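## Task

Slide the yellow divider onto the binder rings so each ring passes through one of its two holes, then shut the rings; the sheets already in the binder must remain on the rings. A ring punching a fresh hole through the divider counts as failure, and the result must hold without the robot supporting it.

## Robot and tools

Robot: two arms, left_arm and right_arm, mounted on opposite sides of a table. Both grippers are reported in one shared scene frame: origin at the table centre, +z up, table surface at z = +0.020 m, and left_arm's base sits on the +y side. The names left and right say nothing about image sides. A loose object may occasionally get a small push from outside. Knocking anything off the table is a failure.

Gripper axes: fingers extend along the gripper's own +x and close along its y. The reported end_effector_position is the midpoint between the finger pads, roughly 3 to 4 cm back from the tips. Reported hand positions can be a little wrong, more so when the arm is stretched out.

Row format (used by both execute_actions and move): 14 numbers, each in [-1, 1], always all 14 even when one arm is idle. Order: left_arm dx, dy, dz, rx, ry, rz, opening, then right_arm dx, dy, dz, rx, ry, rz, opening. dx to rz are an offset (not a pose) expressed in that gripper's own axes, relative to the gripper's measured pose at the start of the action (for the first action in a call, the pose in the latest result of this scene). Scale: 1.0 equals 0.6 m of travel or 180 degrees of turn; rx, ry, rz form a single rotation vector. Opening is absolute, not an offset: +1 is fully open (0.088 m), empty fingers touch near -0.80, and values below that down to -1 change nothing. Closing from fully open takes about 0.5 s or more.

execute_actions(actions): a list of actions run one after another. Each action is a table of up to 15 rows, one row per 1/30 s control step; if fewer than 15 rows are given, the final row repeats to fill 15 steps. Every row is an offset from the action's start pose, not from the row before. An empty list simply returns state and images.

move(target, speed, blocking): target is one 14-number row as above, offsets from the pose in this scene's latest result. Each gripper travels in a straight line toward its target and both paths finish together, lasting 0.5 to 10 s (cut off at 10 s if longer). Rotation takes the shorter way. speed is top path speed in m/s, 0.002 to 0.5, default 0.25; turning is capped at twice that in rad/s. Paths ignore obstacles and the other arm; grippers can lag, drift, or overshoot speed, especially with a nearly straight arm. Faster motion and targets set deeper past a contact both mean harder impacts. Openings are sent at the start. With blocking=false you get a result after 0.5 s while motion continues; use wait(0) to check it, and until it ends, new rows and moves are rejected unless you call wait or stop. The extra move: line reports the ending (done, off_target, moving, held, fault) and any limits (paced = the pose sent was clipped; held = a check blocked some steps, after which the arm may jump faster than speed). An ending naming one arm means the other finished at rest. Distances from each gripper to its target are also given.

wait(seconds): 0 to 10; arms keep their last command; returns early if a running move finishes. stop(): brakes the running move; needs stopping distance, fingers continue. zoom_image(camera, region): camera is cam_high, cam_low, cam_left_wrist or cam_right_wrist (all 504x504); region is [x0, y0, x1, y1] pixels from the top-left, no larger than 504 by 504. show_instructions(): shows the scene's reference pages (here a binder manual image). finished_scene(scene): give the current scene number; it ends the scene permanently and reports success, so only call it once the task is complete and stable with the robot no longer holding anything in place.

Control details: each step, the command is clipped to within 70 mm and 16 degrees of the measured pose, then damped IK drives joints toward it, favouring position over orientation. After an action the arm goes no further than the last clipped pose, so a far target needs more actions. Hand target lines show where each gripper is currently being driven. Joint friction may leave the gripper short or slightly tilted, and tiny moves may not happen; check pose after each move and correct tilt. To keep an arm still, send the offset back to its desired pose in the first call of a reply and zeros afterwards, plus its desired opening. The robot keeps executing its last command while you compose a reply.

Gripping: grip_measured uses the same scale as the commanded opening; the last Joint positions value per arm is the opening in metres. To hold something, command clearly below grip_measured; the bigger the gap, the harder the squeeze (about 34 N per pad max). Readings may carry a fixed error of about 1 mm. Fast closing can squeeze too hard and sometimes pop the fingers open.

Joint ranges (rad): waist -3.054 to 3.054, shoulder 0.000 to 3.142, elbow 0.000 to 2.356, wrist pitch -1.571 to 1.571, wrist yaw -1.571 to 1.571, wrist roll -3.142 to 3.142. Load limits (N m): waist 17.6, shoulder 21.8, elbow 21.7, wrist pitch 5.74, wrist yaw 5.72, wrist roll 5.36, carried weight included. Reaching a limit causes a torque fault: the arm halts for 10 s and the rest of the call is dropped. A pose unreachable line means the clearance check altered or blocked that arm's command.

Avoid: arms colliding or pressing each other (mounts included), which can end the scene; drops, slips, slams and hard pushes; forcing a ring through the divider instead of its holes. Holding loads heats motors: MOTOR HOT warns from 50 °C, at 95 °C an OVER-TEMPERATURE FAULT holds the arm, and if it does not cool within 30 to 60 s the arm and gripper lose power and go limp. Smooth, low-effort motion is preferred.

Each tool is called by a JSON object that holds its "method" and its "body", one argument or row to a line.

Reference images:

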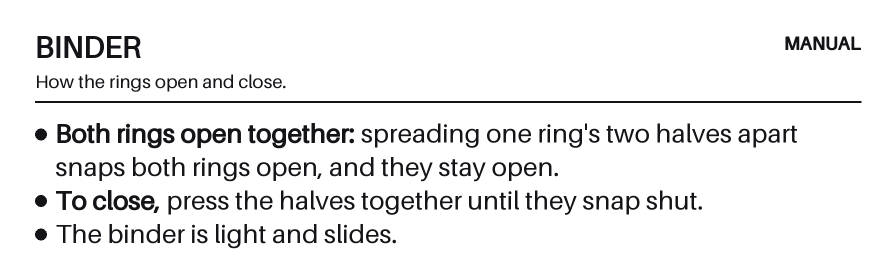

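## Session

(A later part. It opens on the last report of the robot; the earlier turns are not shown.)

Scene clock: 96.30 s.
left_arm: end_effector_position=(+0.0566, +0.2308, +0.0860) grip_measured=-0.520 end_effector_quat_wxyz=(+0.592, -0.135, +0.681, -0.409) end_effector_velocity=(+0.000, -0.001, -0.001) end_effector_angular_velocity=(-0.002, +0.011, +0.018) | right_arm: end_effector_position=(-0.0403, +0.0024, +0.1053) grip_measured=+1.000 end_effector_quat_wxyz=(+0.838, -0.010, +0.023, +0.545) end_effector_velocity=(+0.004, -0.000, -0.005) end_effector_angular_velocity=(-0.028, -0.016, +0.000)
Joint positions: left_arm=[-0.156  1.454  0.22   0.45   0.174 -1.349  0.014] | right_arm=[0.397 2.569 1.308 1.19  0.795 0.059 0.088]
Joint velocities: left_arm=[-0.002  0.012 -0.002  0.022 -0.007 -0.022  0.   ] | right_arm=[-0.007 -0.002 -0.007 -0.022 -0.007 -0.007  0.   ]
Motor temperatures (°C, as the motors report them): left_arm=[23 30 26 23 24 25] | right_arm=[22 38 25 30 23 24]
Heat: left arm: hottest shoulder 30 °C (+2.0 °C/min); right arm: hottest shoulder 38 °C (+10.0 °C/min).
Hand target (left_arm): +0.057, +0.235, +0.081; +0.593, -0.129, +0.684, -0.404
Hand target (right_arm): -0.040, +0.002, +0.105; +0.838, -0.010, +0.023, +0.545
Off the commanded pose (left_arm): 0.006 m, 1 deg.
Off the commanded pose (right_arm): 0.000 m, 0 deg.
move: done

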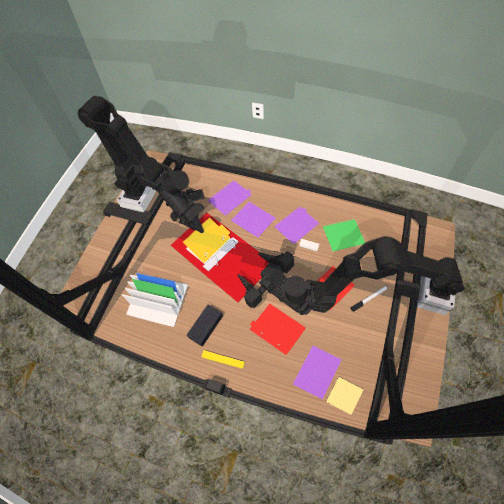

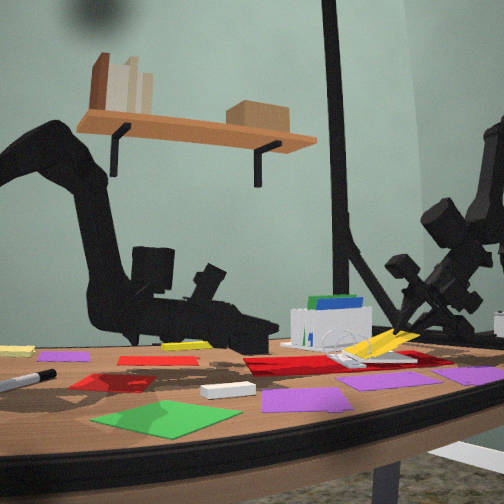

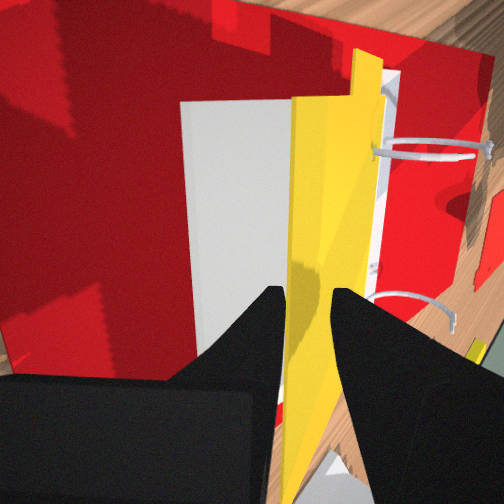

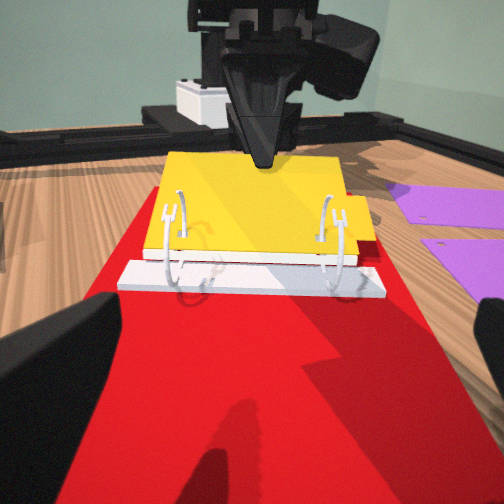

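{"method": "execute_actions", "body": {
  "actions": [
    [[0,0,0,0,0,0,-0.49,0,0,0,0,0,0,1],[0,0,0,0,0,0,-0.46,0,0,0,0,0,0,1],[0,0,0,0,0,0,-0.43,0,0,0,0,0,0,1],[0,0,0,0,0,0,-0.40,0,0,0,0,0,0,1],[0,0,0,0,0,0,-0.37,0,0,0,0,0,0,1],[0,0,0,0,0,0,-0.34,0,0,0,0,0,0,1],[0,0,0,0,0,0,-0.31,0,0,0,0,0,0,1],[0,0,0,0,0,0,-0.28,0,0,0,0,0,0,1],[0,0,0,0,0,0,-0.25,0,0,0,0,0,0,1],[0,0,0,0,0,0,-0.22,0,0,0,0,0,0,1],[0,0,0,0,0,0,-0.19,0,0,0,0,0,0,1],[0,0,0,0,0,0,-0.16,0,0,0,0,0,0,1],[0,0,0,0,0,0,-0.13,0,0,0,0,0,0,1],[0,0,0,0,0,0,-0.10,0,0,0,0,0,0,1],[0,0,0,0,0,0,-0.07,0,0,0,0,0,0,1]],
    [[0,0,0,0,0,0,-0.04,0,0,0,0,0,0,1],[0,0,0,0,0,0,-0.01,0,0,0,0,0,0,1],[0,0,0,0,0,0,0.02,0,0,0,0,0,0,1],[0,0,0,0,0,0,0.05,0,0,0,0,0,0,1],[0,0,0,0,0,0,0.08,0,0,0,0,0,0,1],[0,0,0,0,0,0,0.11,0,0,0,0,0,0,1],[0,0,0,0,0,0,0.14,0,0,0,0,0,0,1],[0,0,0,0,0,0,0.17,0,0,0,0,0,0,1],[0,0,0,0,0,0,0.20,0,0,0,0,0,0,1],[0,0,0,0,0,0,0.23,0,0,0,0,0,0,1],[0,0,0,0,0,0,0.26,0,0,0,0,0,0,1],[0,0,0,0,0,0,0.29,0,0,0,0,0,0,1],[0,0,0,0,0,0,0.32,0,0,0,0,0,0,1],[0,0,0,0,0,0,0.35,0,0,0,0,0,0,1],[0,0,0,0,0,0,0.35,0,0,0,0,0,0,1]]
  ]
}}

{"method": "zoom_image", "body": {
  "camera": "cam_low",
  "region": [310, 250, 480, 390]
}}

Scene clock: 101.33 s.
left_arm: end_effector_position=(+0.0565, +0.2308, +0.0858) grip_measured=+0.303 end_effector_quat_wxyz=(+0.592, -0.135, +0.681, -0.409) end_effector_velocity=(+0.000, -0.002, +0.002) end_effector_angular_velocity=(-0.011, +0.001, +0.008) | right_arm: end_effector_position=(-0.0403, +0.0024, +0.1053) grip_measured=+1.000 end_effector_quat_wxyz=(+0.838, -0.010, +0.023, +0.545) end_effector_velocity=(+0.001, +0.002, -0.001) end_effector_angular_velocity=(-0.010, -0.008, +0.015)
Joint positions: left_arm=[-0.156  1.456  0.219  0.452  0.174 -1.348  0.054] | right_arm=[0.397 2.569 1.308 1.19  0.795 0.059 0.088]
Joint velocities: left_arm=[-0.002 -0.002  0.002  0.007 -0.007 -0.007  0.029] | right_arm=[-0.007 -0.002 -0.002 -0.007 -0.022 -0.007  0.   ]
Motor temperatures (°C, as the motors report them): left_arm=[23 29 26 23 24 25] | right_arm=[22 38 25 30 23 24]
Heat: left arm: hottest shoulder 29 °C (-1.0 °C/min); right arm: hottest shoulder 38 °C (+9.0 °C/min).
Hand target (left_arm): +0.057, +0.231, +0.086; +0.592, -0.135, +0.681, -0.409
Hand target (right_arm): -0.040, +0.002, +0.105; +0.838, -0.010, +0.023, +0.545
Off the commanded pose (left_arm): 0.000 m, 0 deg.
Off the commanded pose (right_arm): 0.000 m, 0 deg.

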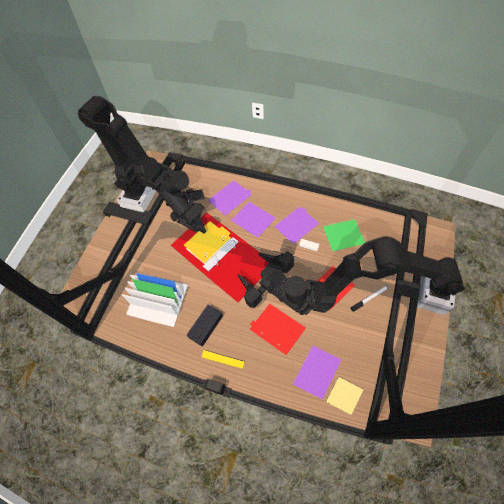

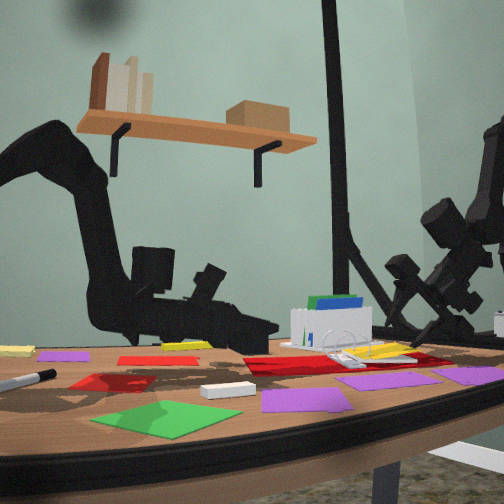

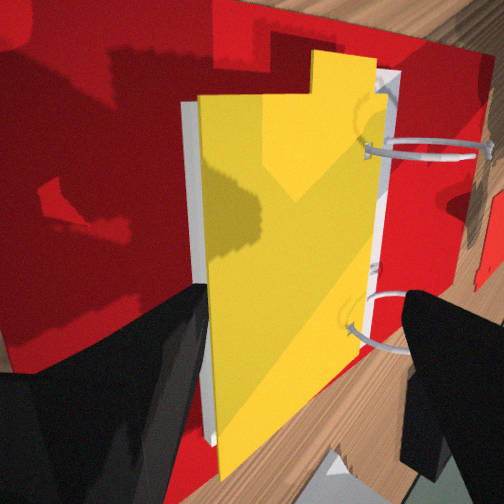

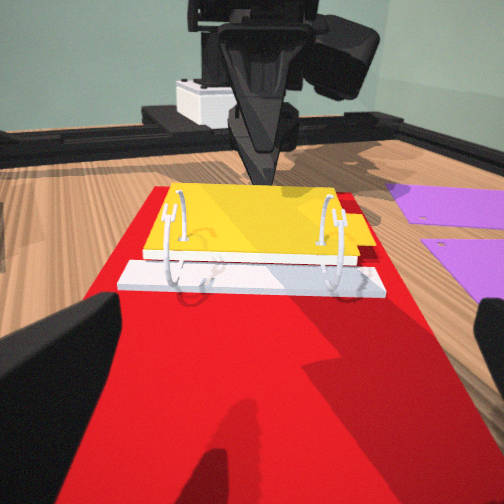

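Region (310, 250, 480, 390) of cam_low's 504x504 image, scaled by 2.965, with more detail than that image has; it fills the top 415 rows of this view, and the rest is white.

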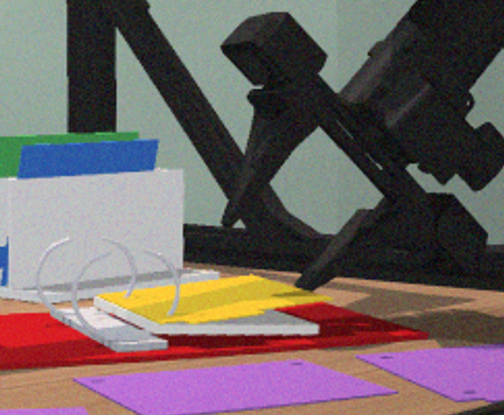

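{"method": "execute_actions", "body": {
  "actions": [
    [[0,0,0,0,0,0,0.38,0,0,0,0,0,0,1],[0,0,0,0,0,0,0.41,-0.003,0,0,0,0,0,1],[0,0,0,0,0,0,0.44,-0.008,0,0,0,0,0,1],[0,0,0,0,0,0,0.47,-0.014,0,0,0,0,0,1],[0,0,0,0,0,0,0.50,-0.02,0,0,0,0,0,1],[-0.002,0,0,0,0,0,0.52,-0.027,0,0,0,0,0,1],[-0.005,0,0,0,0,0,0.52,-0.034,0,0,0,0,0,1],[-0.009,0,0,0,0,0,0.52,-0.041,0,0,0,0,0,1],[-0.014,0,0,0,0,0,0.52,-0.048,0,0,0,0,0,1],[-0.02,0,0,0,0,0,0.52,-0.055,0,0,0,0,0,1],[-0.026,-0.002,0,0,0,0,0.52,-0.062,0,0,0,0,0,1],[-0.032,-0.004,0,0,0,0,0.52,-0.069,0,0,0,0,0,1],[-0.038,-0.007,0,0,0,0,0.52,-0.075,0,0,0,0,0,1],[-0.043,-0.010,0,0,0,0,0.52,-0.08,0,0,0,0,0,1],[-0.047,-0.013,0,0,0,0,0.52,-0.083,0,0,0,0,0,1]]
  ]
}}

{"method": "wait", "body": {
  "seconds": 0.4
}}

Scene clock: 105.23 s.
left_arm: end_effector_position=(+0.0606, +0.2398, +0.1024) grip_measured=+0.518 end_effector_quat_wxyz=(+0.593, -0.138, +0.679, -0.409) end_effector_velocity=(+0.014, +0.061, +0.069) end_effector_angular_velocity=(+0.056, +0.004, +0.016) | right_arm: end_effector_position=(-0.0576, -0.0352, +0.1002) grip_measured=+1.000 end_effector_quat_wxyz=(+0.837, -0.017, +0.024, +0.546) end_effector_velocity=(-0.053, -0.088, +0.014) end_effector_angular_velocity=(+0.004, +0.002, +0.043)
Joint positions: left_arm=[-0.143  1.294  0.217  0.295  0.179 -1.341  0.064] | right_arm=[0.469 2.526 1.169 1.267 0.863 0.067 0.088]
Joint velocities: left_arm=[ 0.037 -0.803 -0.002 -0.857  0.022  0.007  0.001] | right_arm=[ 0.198 -0.154 -0.32   0.154  0.154  0.022  0.   ]
Motor temperatures (°C, as the motors report them): left_arm=[23 28 26 24 24 25] | right_arm=[22 39 25 30 23 24]
Heat: left arm: hottest shoulder 28 °C (-2.0 °C/min); right arm: hottest shoulder 39 °C (+9.0 °C/min).
Hand target (left_arm): +0.061, +0.244, +0.109; +0.592, -0.138, +0.680, -0.411
Hand target (right_arm): -0.060, -0.042, +0.107; +0.838, -0.010, +0.024, +0.545
Off the commanded pose (left_arm): 0.010 m, 0 deg.
Off the commanded pose (right_arm): 0.011 m, 1 deg.

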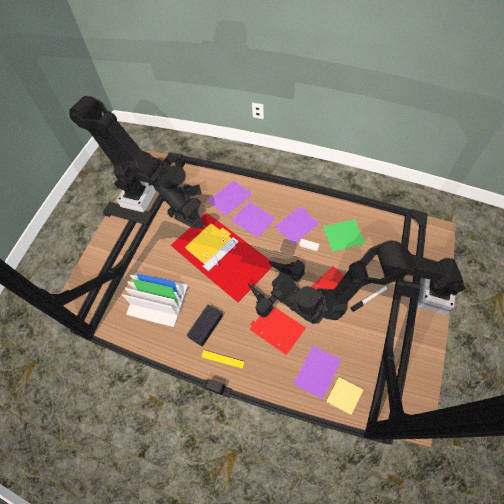

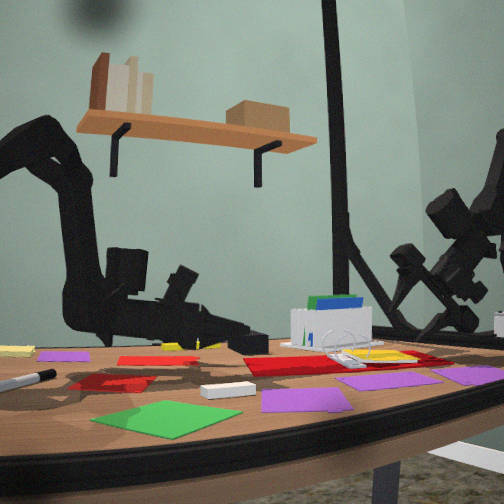

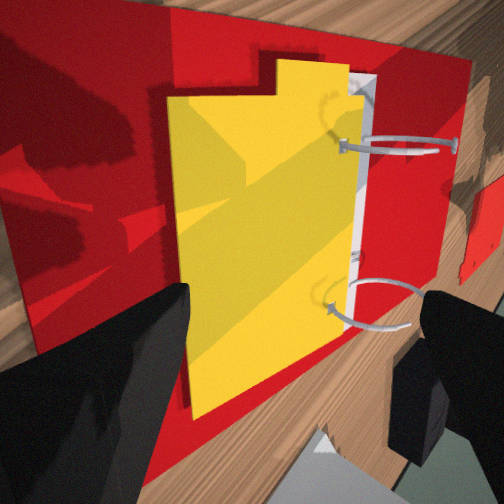

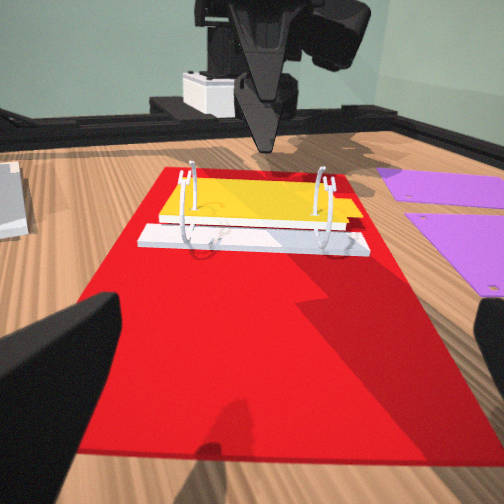

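Scene clock: 105.63 s.
left_arm: end_effector_position=(+0.0614, +0.2446, +0.1072) grip_measured=+0.520 end_effector_quat_wxyz=(+0.594, -0.136, +0.680, -0.408) end_effector_velocity=(+0.004, +0.002, -0.002) end_effector_angular_velocity=(+0.007, -0.011, +0.023) | right_arm: end_effector_position=(-0.0610, -0.0418, +0.1014) grip_measured=+1.000 end_effector_quat_wxyz=(+0.837, -0.016, +0.024, +0.547) end_effector_velocity=(+0.003, +0.001, -0.001) end_effector_angular_velocity=(-0.019, -0.014, +0.000)
Joint positions: left_arm=[-0.141  1.235  0.217  0.231  0.181 -1.34   0.064] | right_arm=[0.483 2.515 1.145 1.28  0.876 0.068 0.088]
Joint velocities: left_arm=[ 0.002 -0.007 -0.007 -0.007 -0.022 -0.007 -0.   ] | right_arm=[-0.007 -0.007 -0.002 -0.022 -0.007 -0.007  0.   ]
Motor temperatures (°C, as the motors report them): left_arm=[23 28 26 24 24 25] | right_arm=[22 39 25 30 23 24]
Heat: left arm: hottest shoulder 28 °C (-2.0 °C/min); right arm: hottest shoulder 39 °C (+9.1 °C/min).
Hand target (left_arm): +0.061, +0.244, +0.109; +0.592, -0.138, +0.680, -0.411
Hand target (right_arm): -0.060, -0.042, +0.107; +0.838, -0.010, +0.024, +0.545
Off the commanded pose (left_arm): 0.004 m, 0 deg.
Off the commanded pose (right_arm): 0.007 m, 1 deg.
wait: 0.40 s; at rest by 0.30 s

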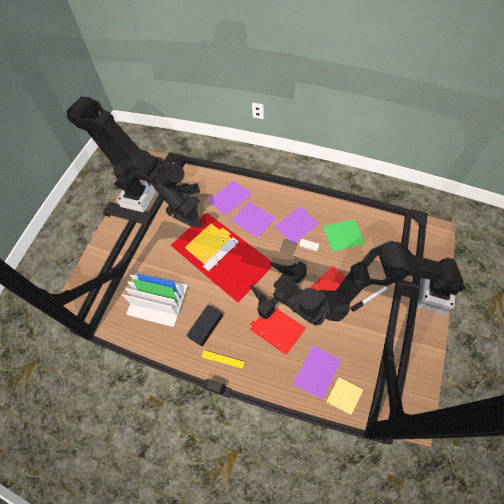

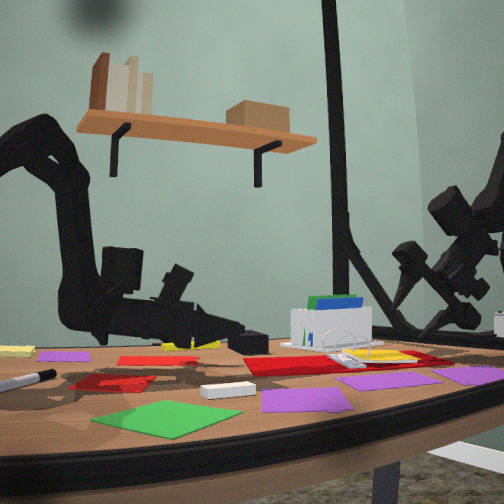

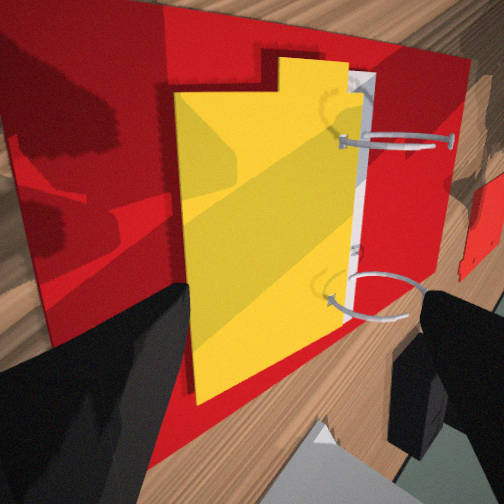

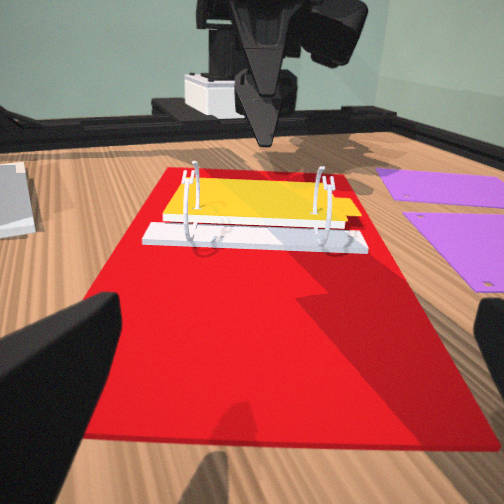

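{"method": "move", "body": {
  "target": [0.1347,-0.169,0.0603,-0.0005,0.0134,0.2543,0.75, 0,0,0,0,0,0,1],
  "speed": 0.25
}}

Scene clock: 109.43 s.
left_arm: end_effector_position=(+0.0442, +0.1137, +0.1289) grip_measured=+0.750 end_effector_quat_wxyz=(+0.688, +0.144, +0.694, -0.152) end_effector_velocity=(+0.003, +0.005, +0.004) end_effector_angular_velocity=(+0.027, -0.027, +0.005) | right_arm: end_effector_position=(-0.0609, -0.0418, +0.1015) grip_measured=+1.000 end_effector_quat_wxyz=(+0.837, -0.016, +0.024, +0.547) end_effector_velocity=(-0.002, +0.002, +0.000) end_effector_angular_velocity=(-0.006, -0.006, +0.020)
Joint positions: left_arm=[-0.211  2.098  1.58  -1.041  0.009 -1.334  0.076] | right_arm=[0.483 2.515 1.145 1.28  0.876 0.068 0.088]
Joint velocities: left_arm=[-0.002  0.002  0.022 -0.051 -0.022 -0.007 -0.   ] | right_arm=[-0.002 -0.002  0.002 -0.007 -0.022 -0.007  0.   ]
Motor temperatures (°C, as the motors report them): left_arm=[23 28 26 24 24 25] | right_arm=[22 39 24 30 23 24]
Heat: left arm: hottest shoulder 28 °C (-2.0 °C/min); right arm: hottest shoulder 39 °C (+9.0 °C/min).
Hand target (left_arm): +0.044, +0.113, +0.124; +0.690, +0.148, +0.692, -0.148
Hand target (right_arm): -0.061, -0.042, +0.101; +0.837, -0.016, +0.024, +0.547
Off the commanded pose (left_arm): 0.004 m, 1 deg.
Off the commanded pose (right_arm): 0.000 m, 0 deg.
move: done

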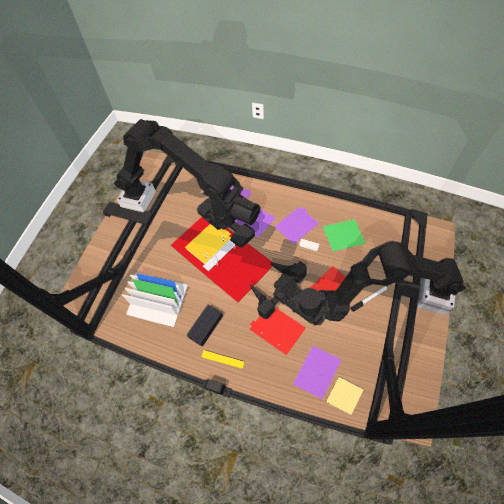

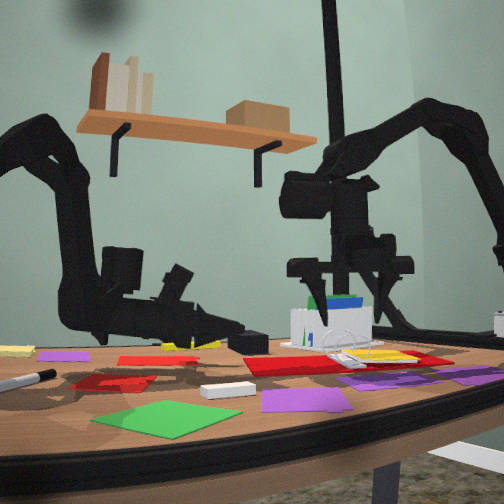

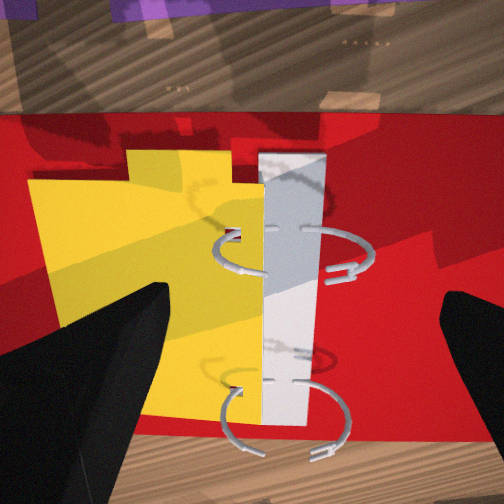

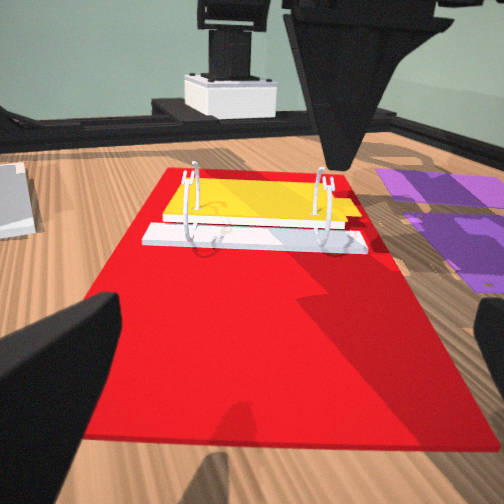

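{"method": "move", "body": {
  "target": [0.08,0.004,0,0,0,0.004,0.75, 0,0,0,0,0,0,1],
  "speed": 0.08
}}

Scene clock: 111.03 s.
left_arm: end_effector_position=(+0.0438, +0.1111, +0.0894) grip_measured=+0.750 end_effector_quat_wxyz=(+0.689, +0.139, +0.694, -0.157) end_effector_velocity=(+0.003, +0.001, +0.002) end_effector_angular_velocity=(-0.002, -0.022, +0.005) | right_arm: end_effector_position=(-0.0609, -0.0418, +0.1015) grip_measured=+1.000 end_effector_quat_wxyz=(+0.837, -0.016, +0.024, +0.547) end_effector_velocity=(-0.000, -0.001, +0.002) end_effector_angular_velocity=(+0.004, -0.004, -0.004)
Joint positions: left_arm=[-0.211  2.149  1.495 -0.892  0.009 -1.334  0.076] | right_arm=[0.483 2.515 1.145 1.28  0.876 0.068 0.088]
Joint velocities: left_arm=[-0.002 -0.007 -0.002 -0.007 -0.022 -0.007 -0.   ] | right_arm=[ 0.002 -0.002 -0.002  0.007  0.007 -0.007  0.   ]
Motor temperatures (°C, as the motors report them): left_arm=[23 28 26 23 24 25] | right_arm=[22 39 24 30 23 24]
Heat: left arm: hottest shoulder 28 °C (-3.0 °C/min); right arm: hottest shoulder 39 °C (+8.1 °C/min).
Hand target (left_arm): +0.045, +0.116, +0.081; +0.689, +0.148, +0.693, -0.148
Hand target (right_arm): -0.061, -0.042, +0.102; +0.837, -0.016, +0.024, +0.547
Off the commanded pose (left_arm): 0.010 m, 1 deg.
Off the commanded pose (right_arm): 0.000 m, 0 deg.
move: off_target (left_arm)

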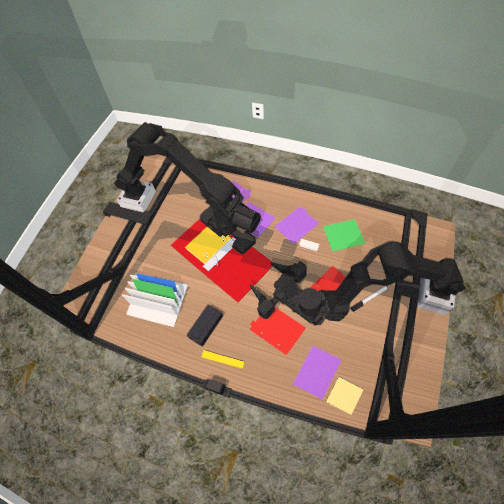

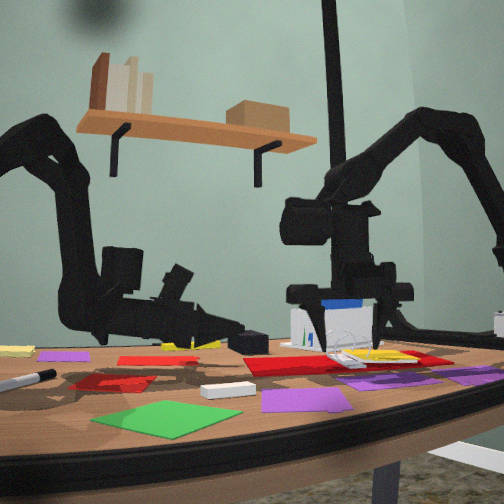

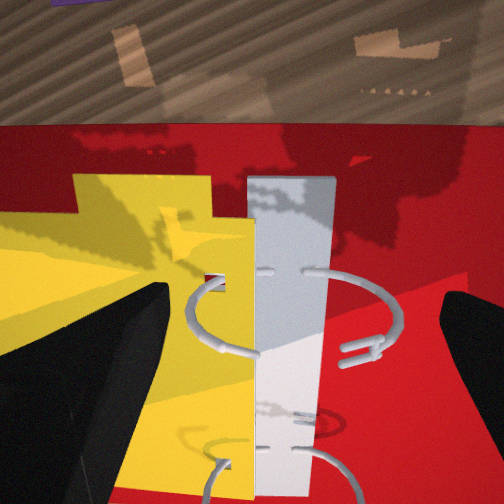

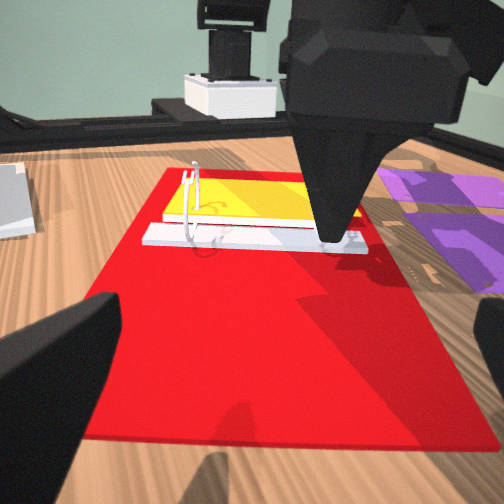

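{"method": "execute_actions", "body": {
  "actions": [
    [[0.002,0.0015,0,0,0,0.001,0.75,0,0,0,0,0,0,1],[0.004,0.003,0,0,0,0.002,0.74,0,0,0,0,0,0,1],[0.006,0.005,0,0,0,0.003,0.72,0,0,0,0,0,0,1],[0.008,0.0065,0,0,0,0.004,0.70,0,0,0,0,0,0,1],[0.010,0.008,0,0,0,0.005,0.68,0,0,0,0,0,0,1],[0.011,0.009,0,0,0,0.006,0.66,0,0,0,0,0,0,1],[0.011,0.009,0,0,0,0.006,0.63,0,0,0,0,0,0,1],[0.011,0.009,0,0,0,0.006,0.60,0,0,0,0,0,0,1],[0.011,0.009,0,0,0,0.006,0.57,0,0,0,0,0,0,1],[0.011,0.009,0,0,0,0.006,0.54,0,0,0,0,0,0,1],[0.011,0.009,0,0,0,0.006,0.51,0,0,0,0,0,0,1],[0.011,0.009,0,0,0,0.006,0.48,0,0,0,0,0,0,1],[0.011,0.009,0,0,0,0.006,0.45,0,0,0,0,0,0,1],[0.011,0.009,0,0,0,0.006,0.42,0,0,0,0,0,0,1],[0.011,0.009,0,0,0,0.006,0.40,0,0,0,0,0,0,1]],
    [[0,0,0,0,0,0,0.38,0,0,0,0,0,0,1],[0,0,0,0,0,0,0.36,0,0,0,0,0,0,1],[0,0,0,0,0,0,0.34,0,0,0,0,0,0,1],[0,0,0,0,0,0,0.32,0,0,0,0,0,0,1],[0,0,0,0,0,0,0.30,0,0,0,0,0,0,1],[0,0,0,0,0,0,0.28,0,0,0,0,0,0,1],[0,0,0,0,0,0,0.26,0,0,0,0,0,0,1],[0,0,0,0,0,0,0.24,0,0,0,0,0,0,1],[0,0,0,0,0,0,0.22,0,0,0,0,0,0,1],[0,0,0,0,0,0,0.20,0,0,0,0,0,0,1],[0,0,0,0,0,0,0.18,0,0,0,0,0,0,1],[0,0,0,0,0,0,0.16,0,0,0,0,0,0,1],[0,0,0,0,0,0,0.14,0,0,0,0,0,0,1],[0,0,0,0,0,0,0.13,0,0,0,0,0,0,1],[0,0,0,0,0,0,0.12,0,0,0,0,0,0,1]]
  ]
}}

Scene clock: 113.37 s.
left_arm: end_effector_position=(+0.0442, +0.1124, +0.0884) grip_measured=+0.154 end_effector_quat_wxyz=(+0.689, +0.140, +0.694, -0.157) end_effector_velocity=(-0.003, +0.006, +0.000) end_effector_angular_velocity=(+0.026, +0.018, +0.004) | right_arm: end_effector_position=(-0.0609, -0.0418, +0.1015) grip_measured=+1.000 end_effector_quat_wxyz=(+0.837, -0.016, +0.024, +0.547) end_effector_velocity=(+0.000, +0.000, -0.001) end_effector_angular_velocity=(-0.022, -0.036, +0.007)
Joint positions: left_arm=[-0.211  2.147  1.488 -0.889  0.007 -1.332  0.047] | right_arm=[0.483 2.515 1.145 1.28  0.876 0.068 0.088]
Joint velocities: left_arm=[-0.002 -0.002 -0.002 -0.022  0.022 -0.007 -0.021] | right_arm=[-0.002 -0.002 -0.002 -0.007 -0.007 -0.037  0.   ]
Motor temperatures (°C, as the motors report them): left_arm=[23 28 26 23 24 25] | right_arm=[22 39 24 30 23 24]
Heat: left arm: hottest shoulder 28 °C (-3.0 °C/min); right arm: hottest shoulder 39 °C (+8.0 °C/min).
Hand target (left_arm): +0.044, +0.112, +0.088; +0.689, +0.140, +0.694, -0.155
Hand target (right_arm): -0.061, -0.042, +0.102; +0.837, -0.016, +0.024, +0.547
Off the commanded pose (left_arm): 0.001 m, 0 deg.
Off the commanded pose (right_arm): 0.000 m, 0 deg.

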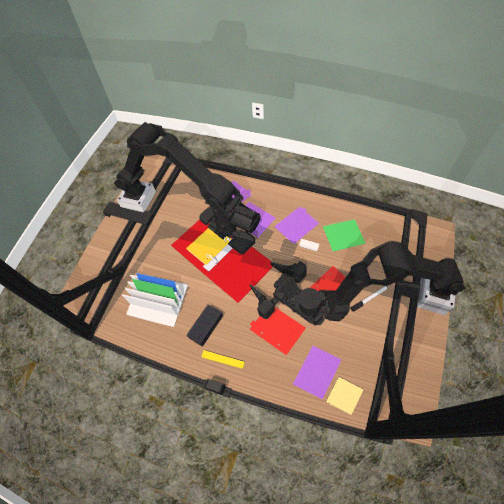

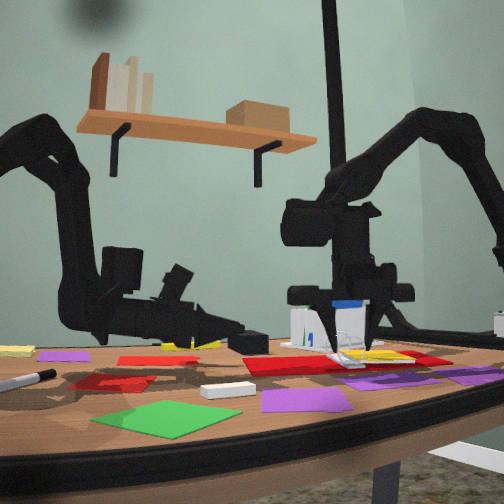

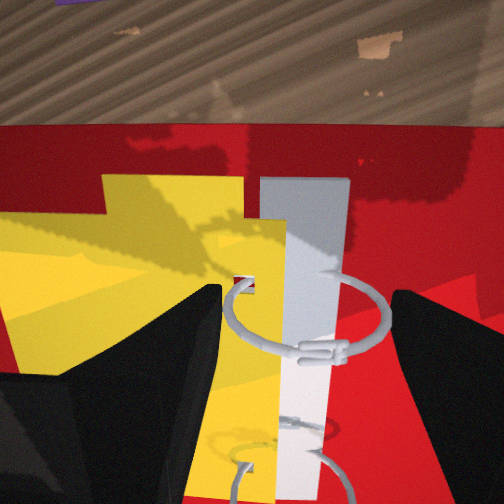

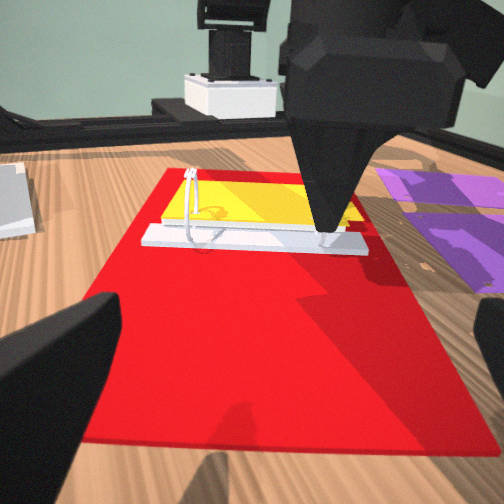

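The rings snapped shut. Opening the gripper and lifting clear.

{"method": "execute_actions", "body": {
  "actions": [
    [[0,0,0,0,0,0,0.3,0,0,0,0,0,0,1],[0,0,0,0,0,0,0.45,0,0,0,0,0,0,1],[0,0,0,0,0,0,0.6,0,0,0,0,0,0,1],[0,0,0,0,0,0,0.7,0,0,0,0,0,0,1],[-0.003,0,0,0,0,0,0.7,0,0,0,0,0,0,1],[-0.008,0,0,0,0,0,0.7,0,0,0,0,0,0,1],[-0.015,0,0,0,0,0,0.7,0,0,0,0,0,0,1],[-0.023,0,0,0,0,0,0.7,0,0,0,0,0,0,1],[-0.032,0,0,0,0,0,0.7,0,0,0,0,0,0,1],[-0.041,0,0,0,0,0,0.7,0,0,0,0,0,0,1],[-0.05,0,0,0,0,0,0.7,0,0,0,0,0,0,1],[-0.059,0,0,0,0,0,0.7,0,0,0,0,0,0,1],[-0.067,0,0,0,0,0,0.7,0,0,0,0,0,0,1],[-0.074,0,0,0,0,0,0.7,0,0,0,0,0,0,1],[-0.08,0,0,0,0,0,0.7,0,0,0,0,0,0,1]]
  ]
}}

{"method": "wait", "body": {
  "seconds": 0.4
}}

Scene clock: 114.53 s.
left_arm: end_effector_position=(+0.0451, +0.1175, +0.1168) grip_measured=+0.696 end_effector_quat_wxyz=(+0.689, +0.149, +0.694, -0.148) end_effector_velocity=(-0.005, -0.026, +0.172) end_effector_angular_velocity=(-0.162, +0.023, +0.005) | right_arm: end_effector_position=(-0.0609, -0.0418, +0.1015) grip_measured=+1.000 end_effector_quat_wxyz=(+0.837, -0.016, +0.024, +0.547) end_effector_velocity=(+0.001, -0.001, -0.002) end_effector_angular_velocity=(-0.014, -0.012, +0.005)
Joint positions: left_arm=[-0.211  2.109  1.547 -1.012  0.007 -1.332  0.073] | right_arm=[0.483 2.515 1.145 1.28  0.876 0.068 0.088]
Joint velocities: left_arm=[-0.002 -0.247  0.335 -0.418 -0.007 -0.007  0.002] | right_arm=[-0.002 -0.002 -0.007 -0.007 -0.007 -0.007  0.   ]
Motor temperatures (°C, as the motors report them): left_arm=[23 29 26 23 24 25] | right_arm=[22 39 24 30 23 24]
Heat: left arm: hottest shoulder 29 °C (-2.0 °C/min); right arm: hottest shoulder 39 °C (+7.1 °C/min).
Hand target (left_arm): +0.045, +0.114, +0.136; +0.689, +0.140, +0.694, -0.157
Hand target (right_arm): -0.061, -0.042, +0.102; +0.837, -0.016, +0.024, +0.547
Off the commanded pose (left_arm): 0.020 m, 1 deg.
Off the commanded pose (right_arm): 0.000 m, 0 deg.

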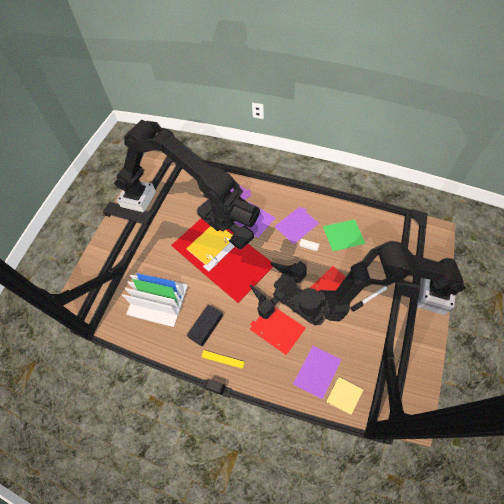

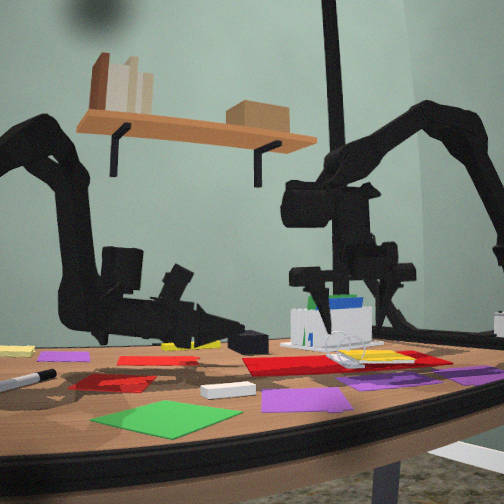

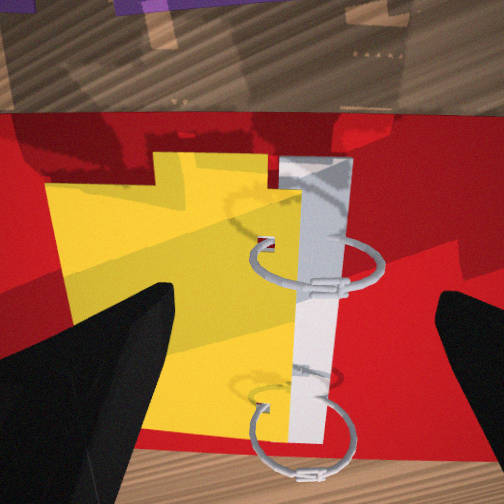

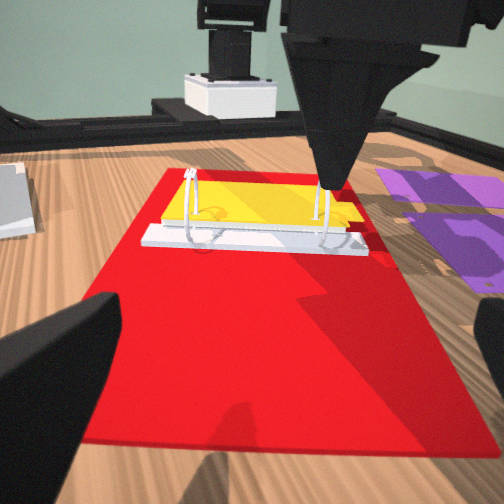

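Scene clock: 114.93 s.
left_arm: end_effector_position=(+0.0448, +0.1156, +0.1326) grip_measured=+0.700 end_effector_quat_wxyz=(+0.689, +0.143, +0.694, -0.154) end_effector_velocity=(+0.006, -0.002, +0.000) end_effector_angular_velocity=(-0.014, -0.034, +0.040) | right_arm: end_effector_position=(-0.0609, -0.0418, +0.1015) grip_measured=+1.000 end_effector_quat_wxyz=(+0.837, -0.016, +0.024, +0.547) end_effector_velocity=(+0.000, +0.000, -0.001) end_effector_angular_velocity=(-0.010, -0.009, +0.005)
Joint positions: left_arm=[-0.211  2.084  1.574 -1.046  0.007 -1.332  0.073] | right_arm=[0.483 2.515 1.145 1.28  0.876 0.068 0.088]
Joint velocities: left_arm=[ 0.002 -0.002 -0.002  0.007 -0.037 -0.037 -0.   ] | right_arm=[-0.002 -0.002 -0.002 -0.007 -0.007 -0.007  0.   ]
Motor temperatures (°C, as the motors report them): left_arm=[23 29 26 23 24 25] | right_arm=[22 39 24 30 23 24]
Heat: left arm: hottest shoulder 29 °C (-2.0 °C/min); right arm: hottest shoulder 39 °C (+7.1 °C/min).
Hand target (left_arm): +0.045, +0.114, +0.136; +0.689, +0.140, +0.694, -0.157
Hand target (right_arm): -0.061, -0.042, +0.102; +0.837, -0.016, +0.024, +0.547
Off the commanded pose (left_arm): 0.004 m, 0 deg.
Off the commanded pose (right_arm): 0.000 m, 0 deg.
wait: 0.40 s; at rest by 0.33 s

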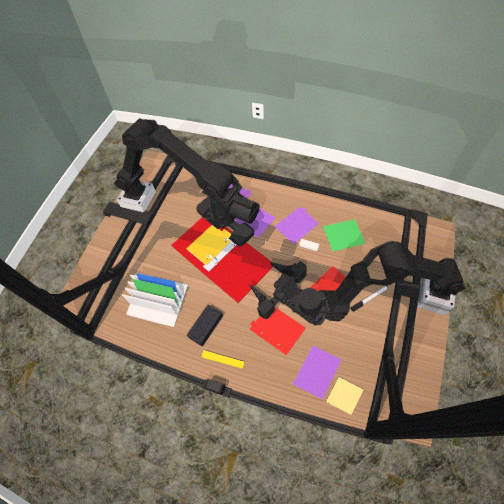

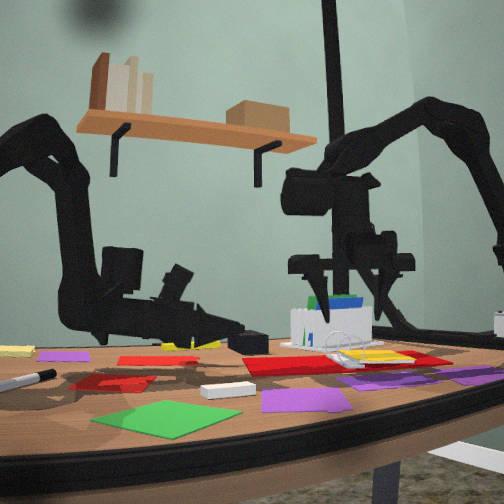

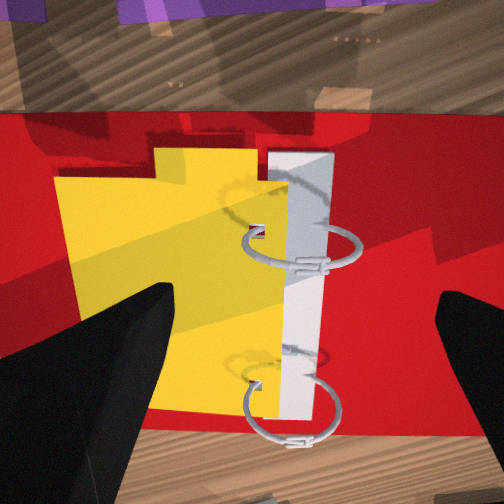

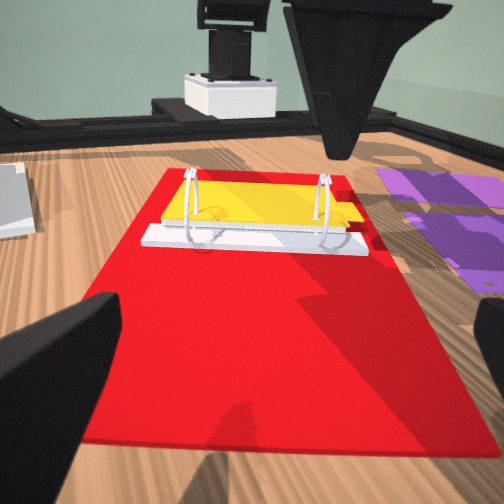

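Both rings are closed through the divider and the sheets.

{"method": "finished_scene", "body": {
  "scene": 1
}}

The scene is finished: the task was done.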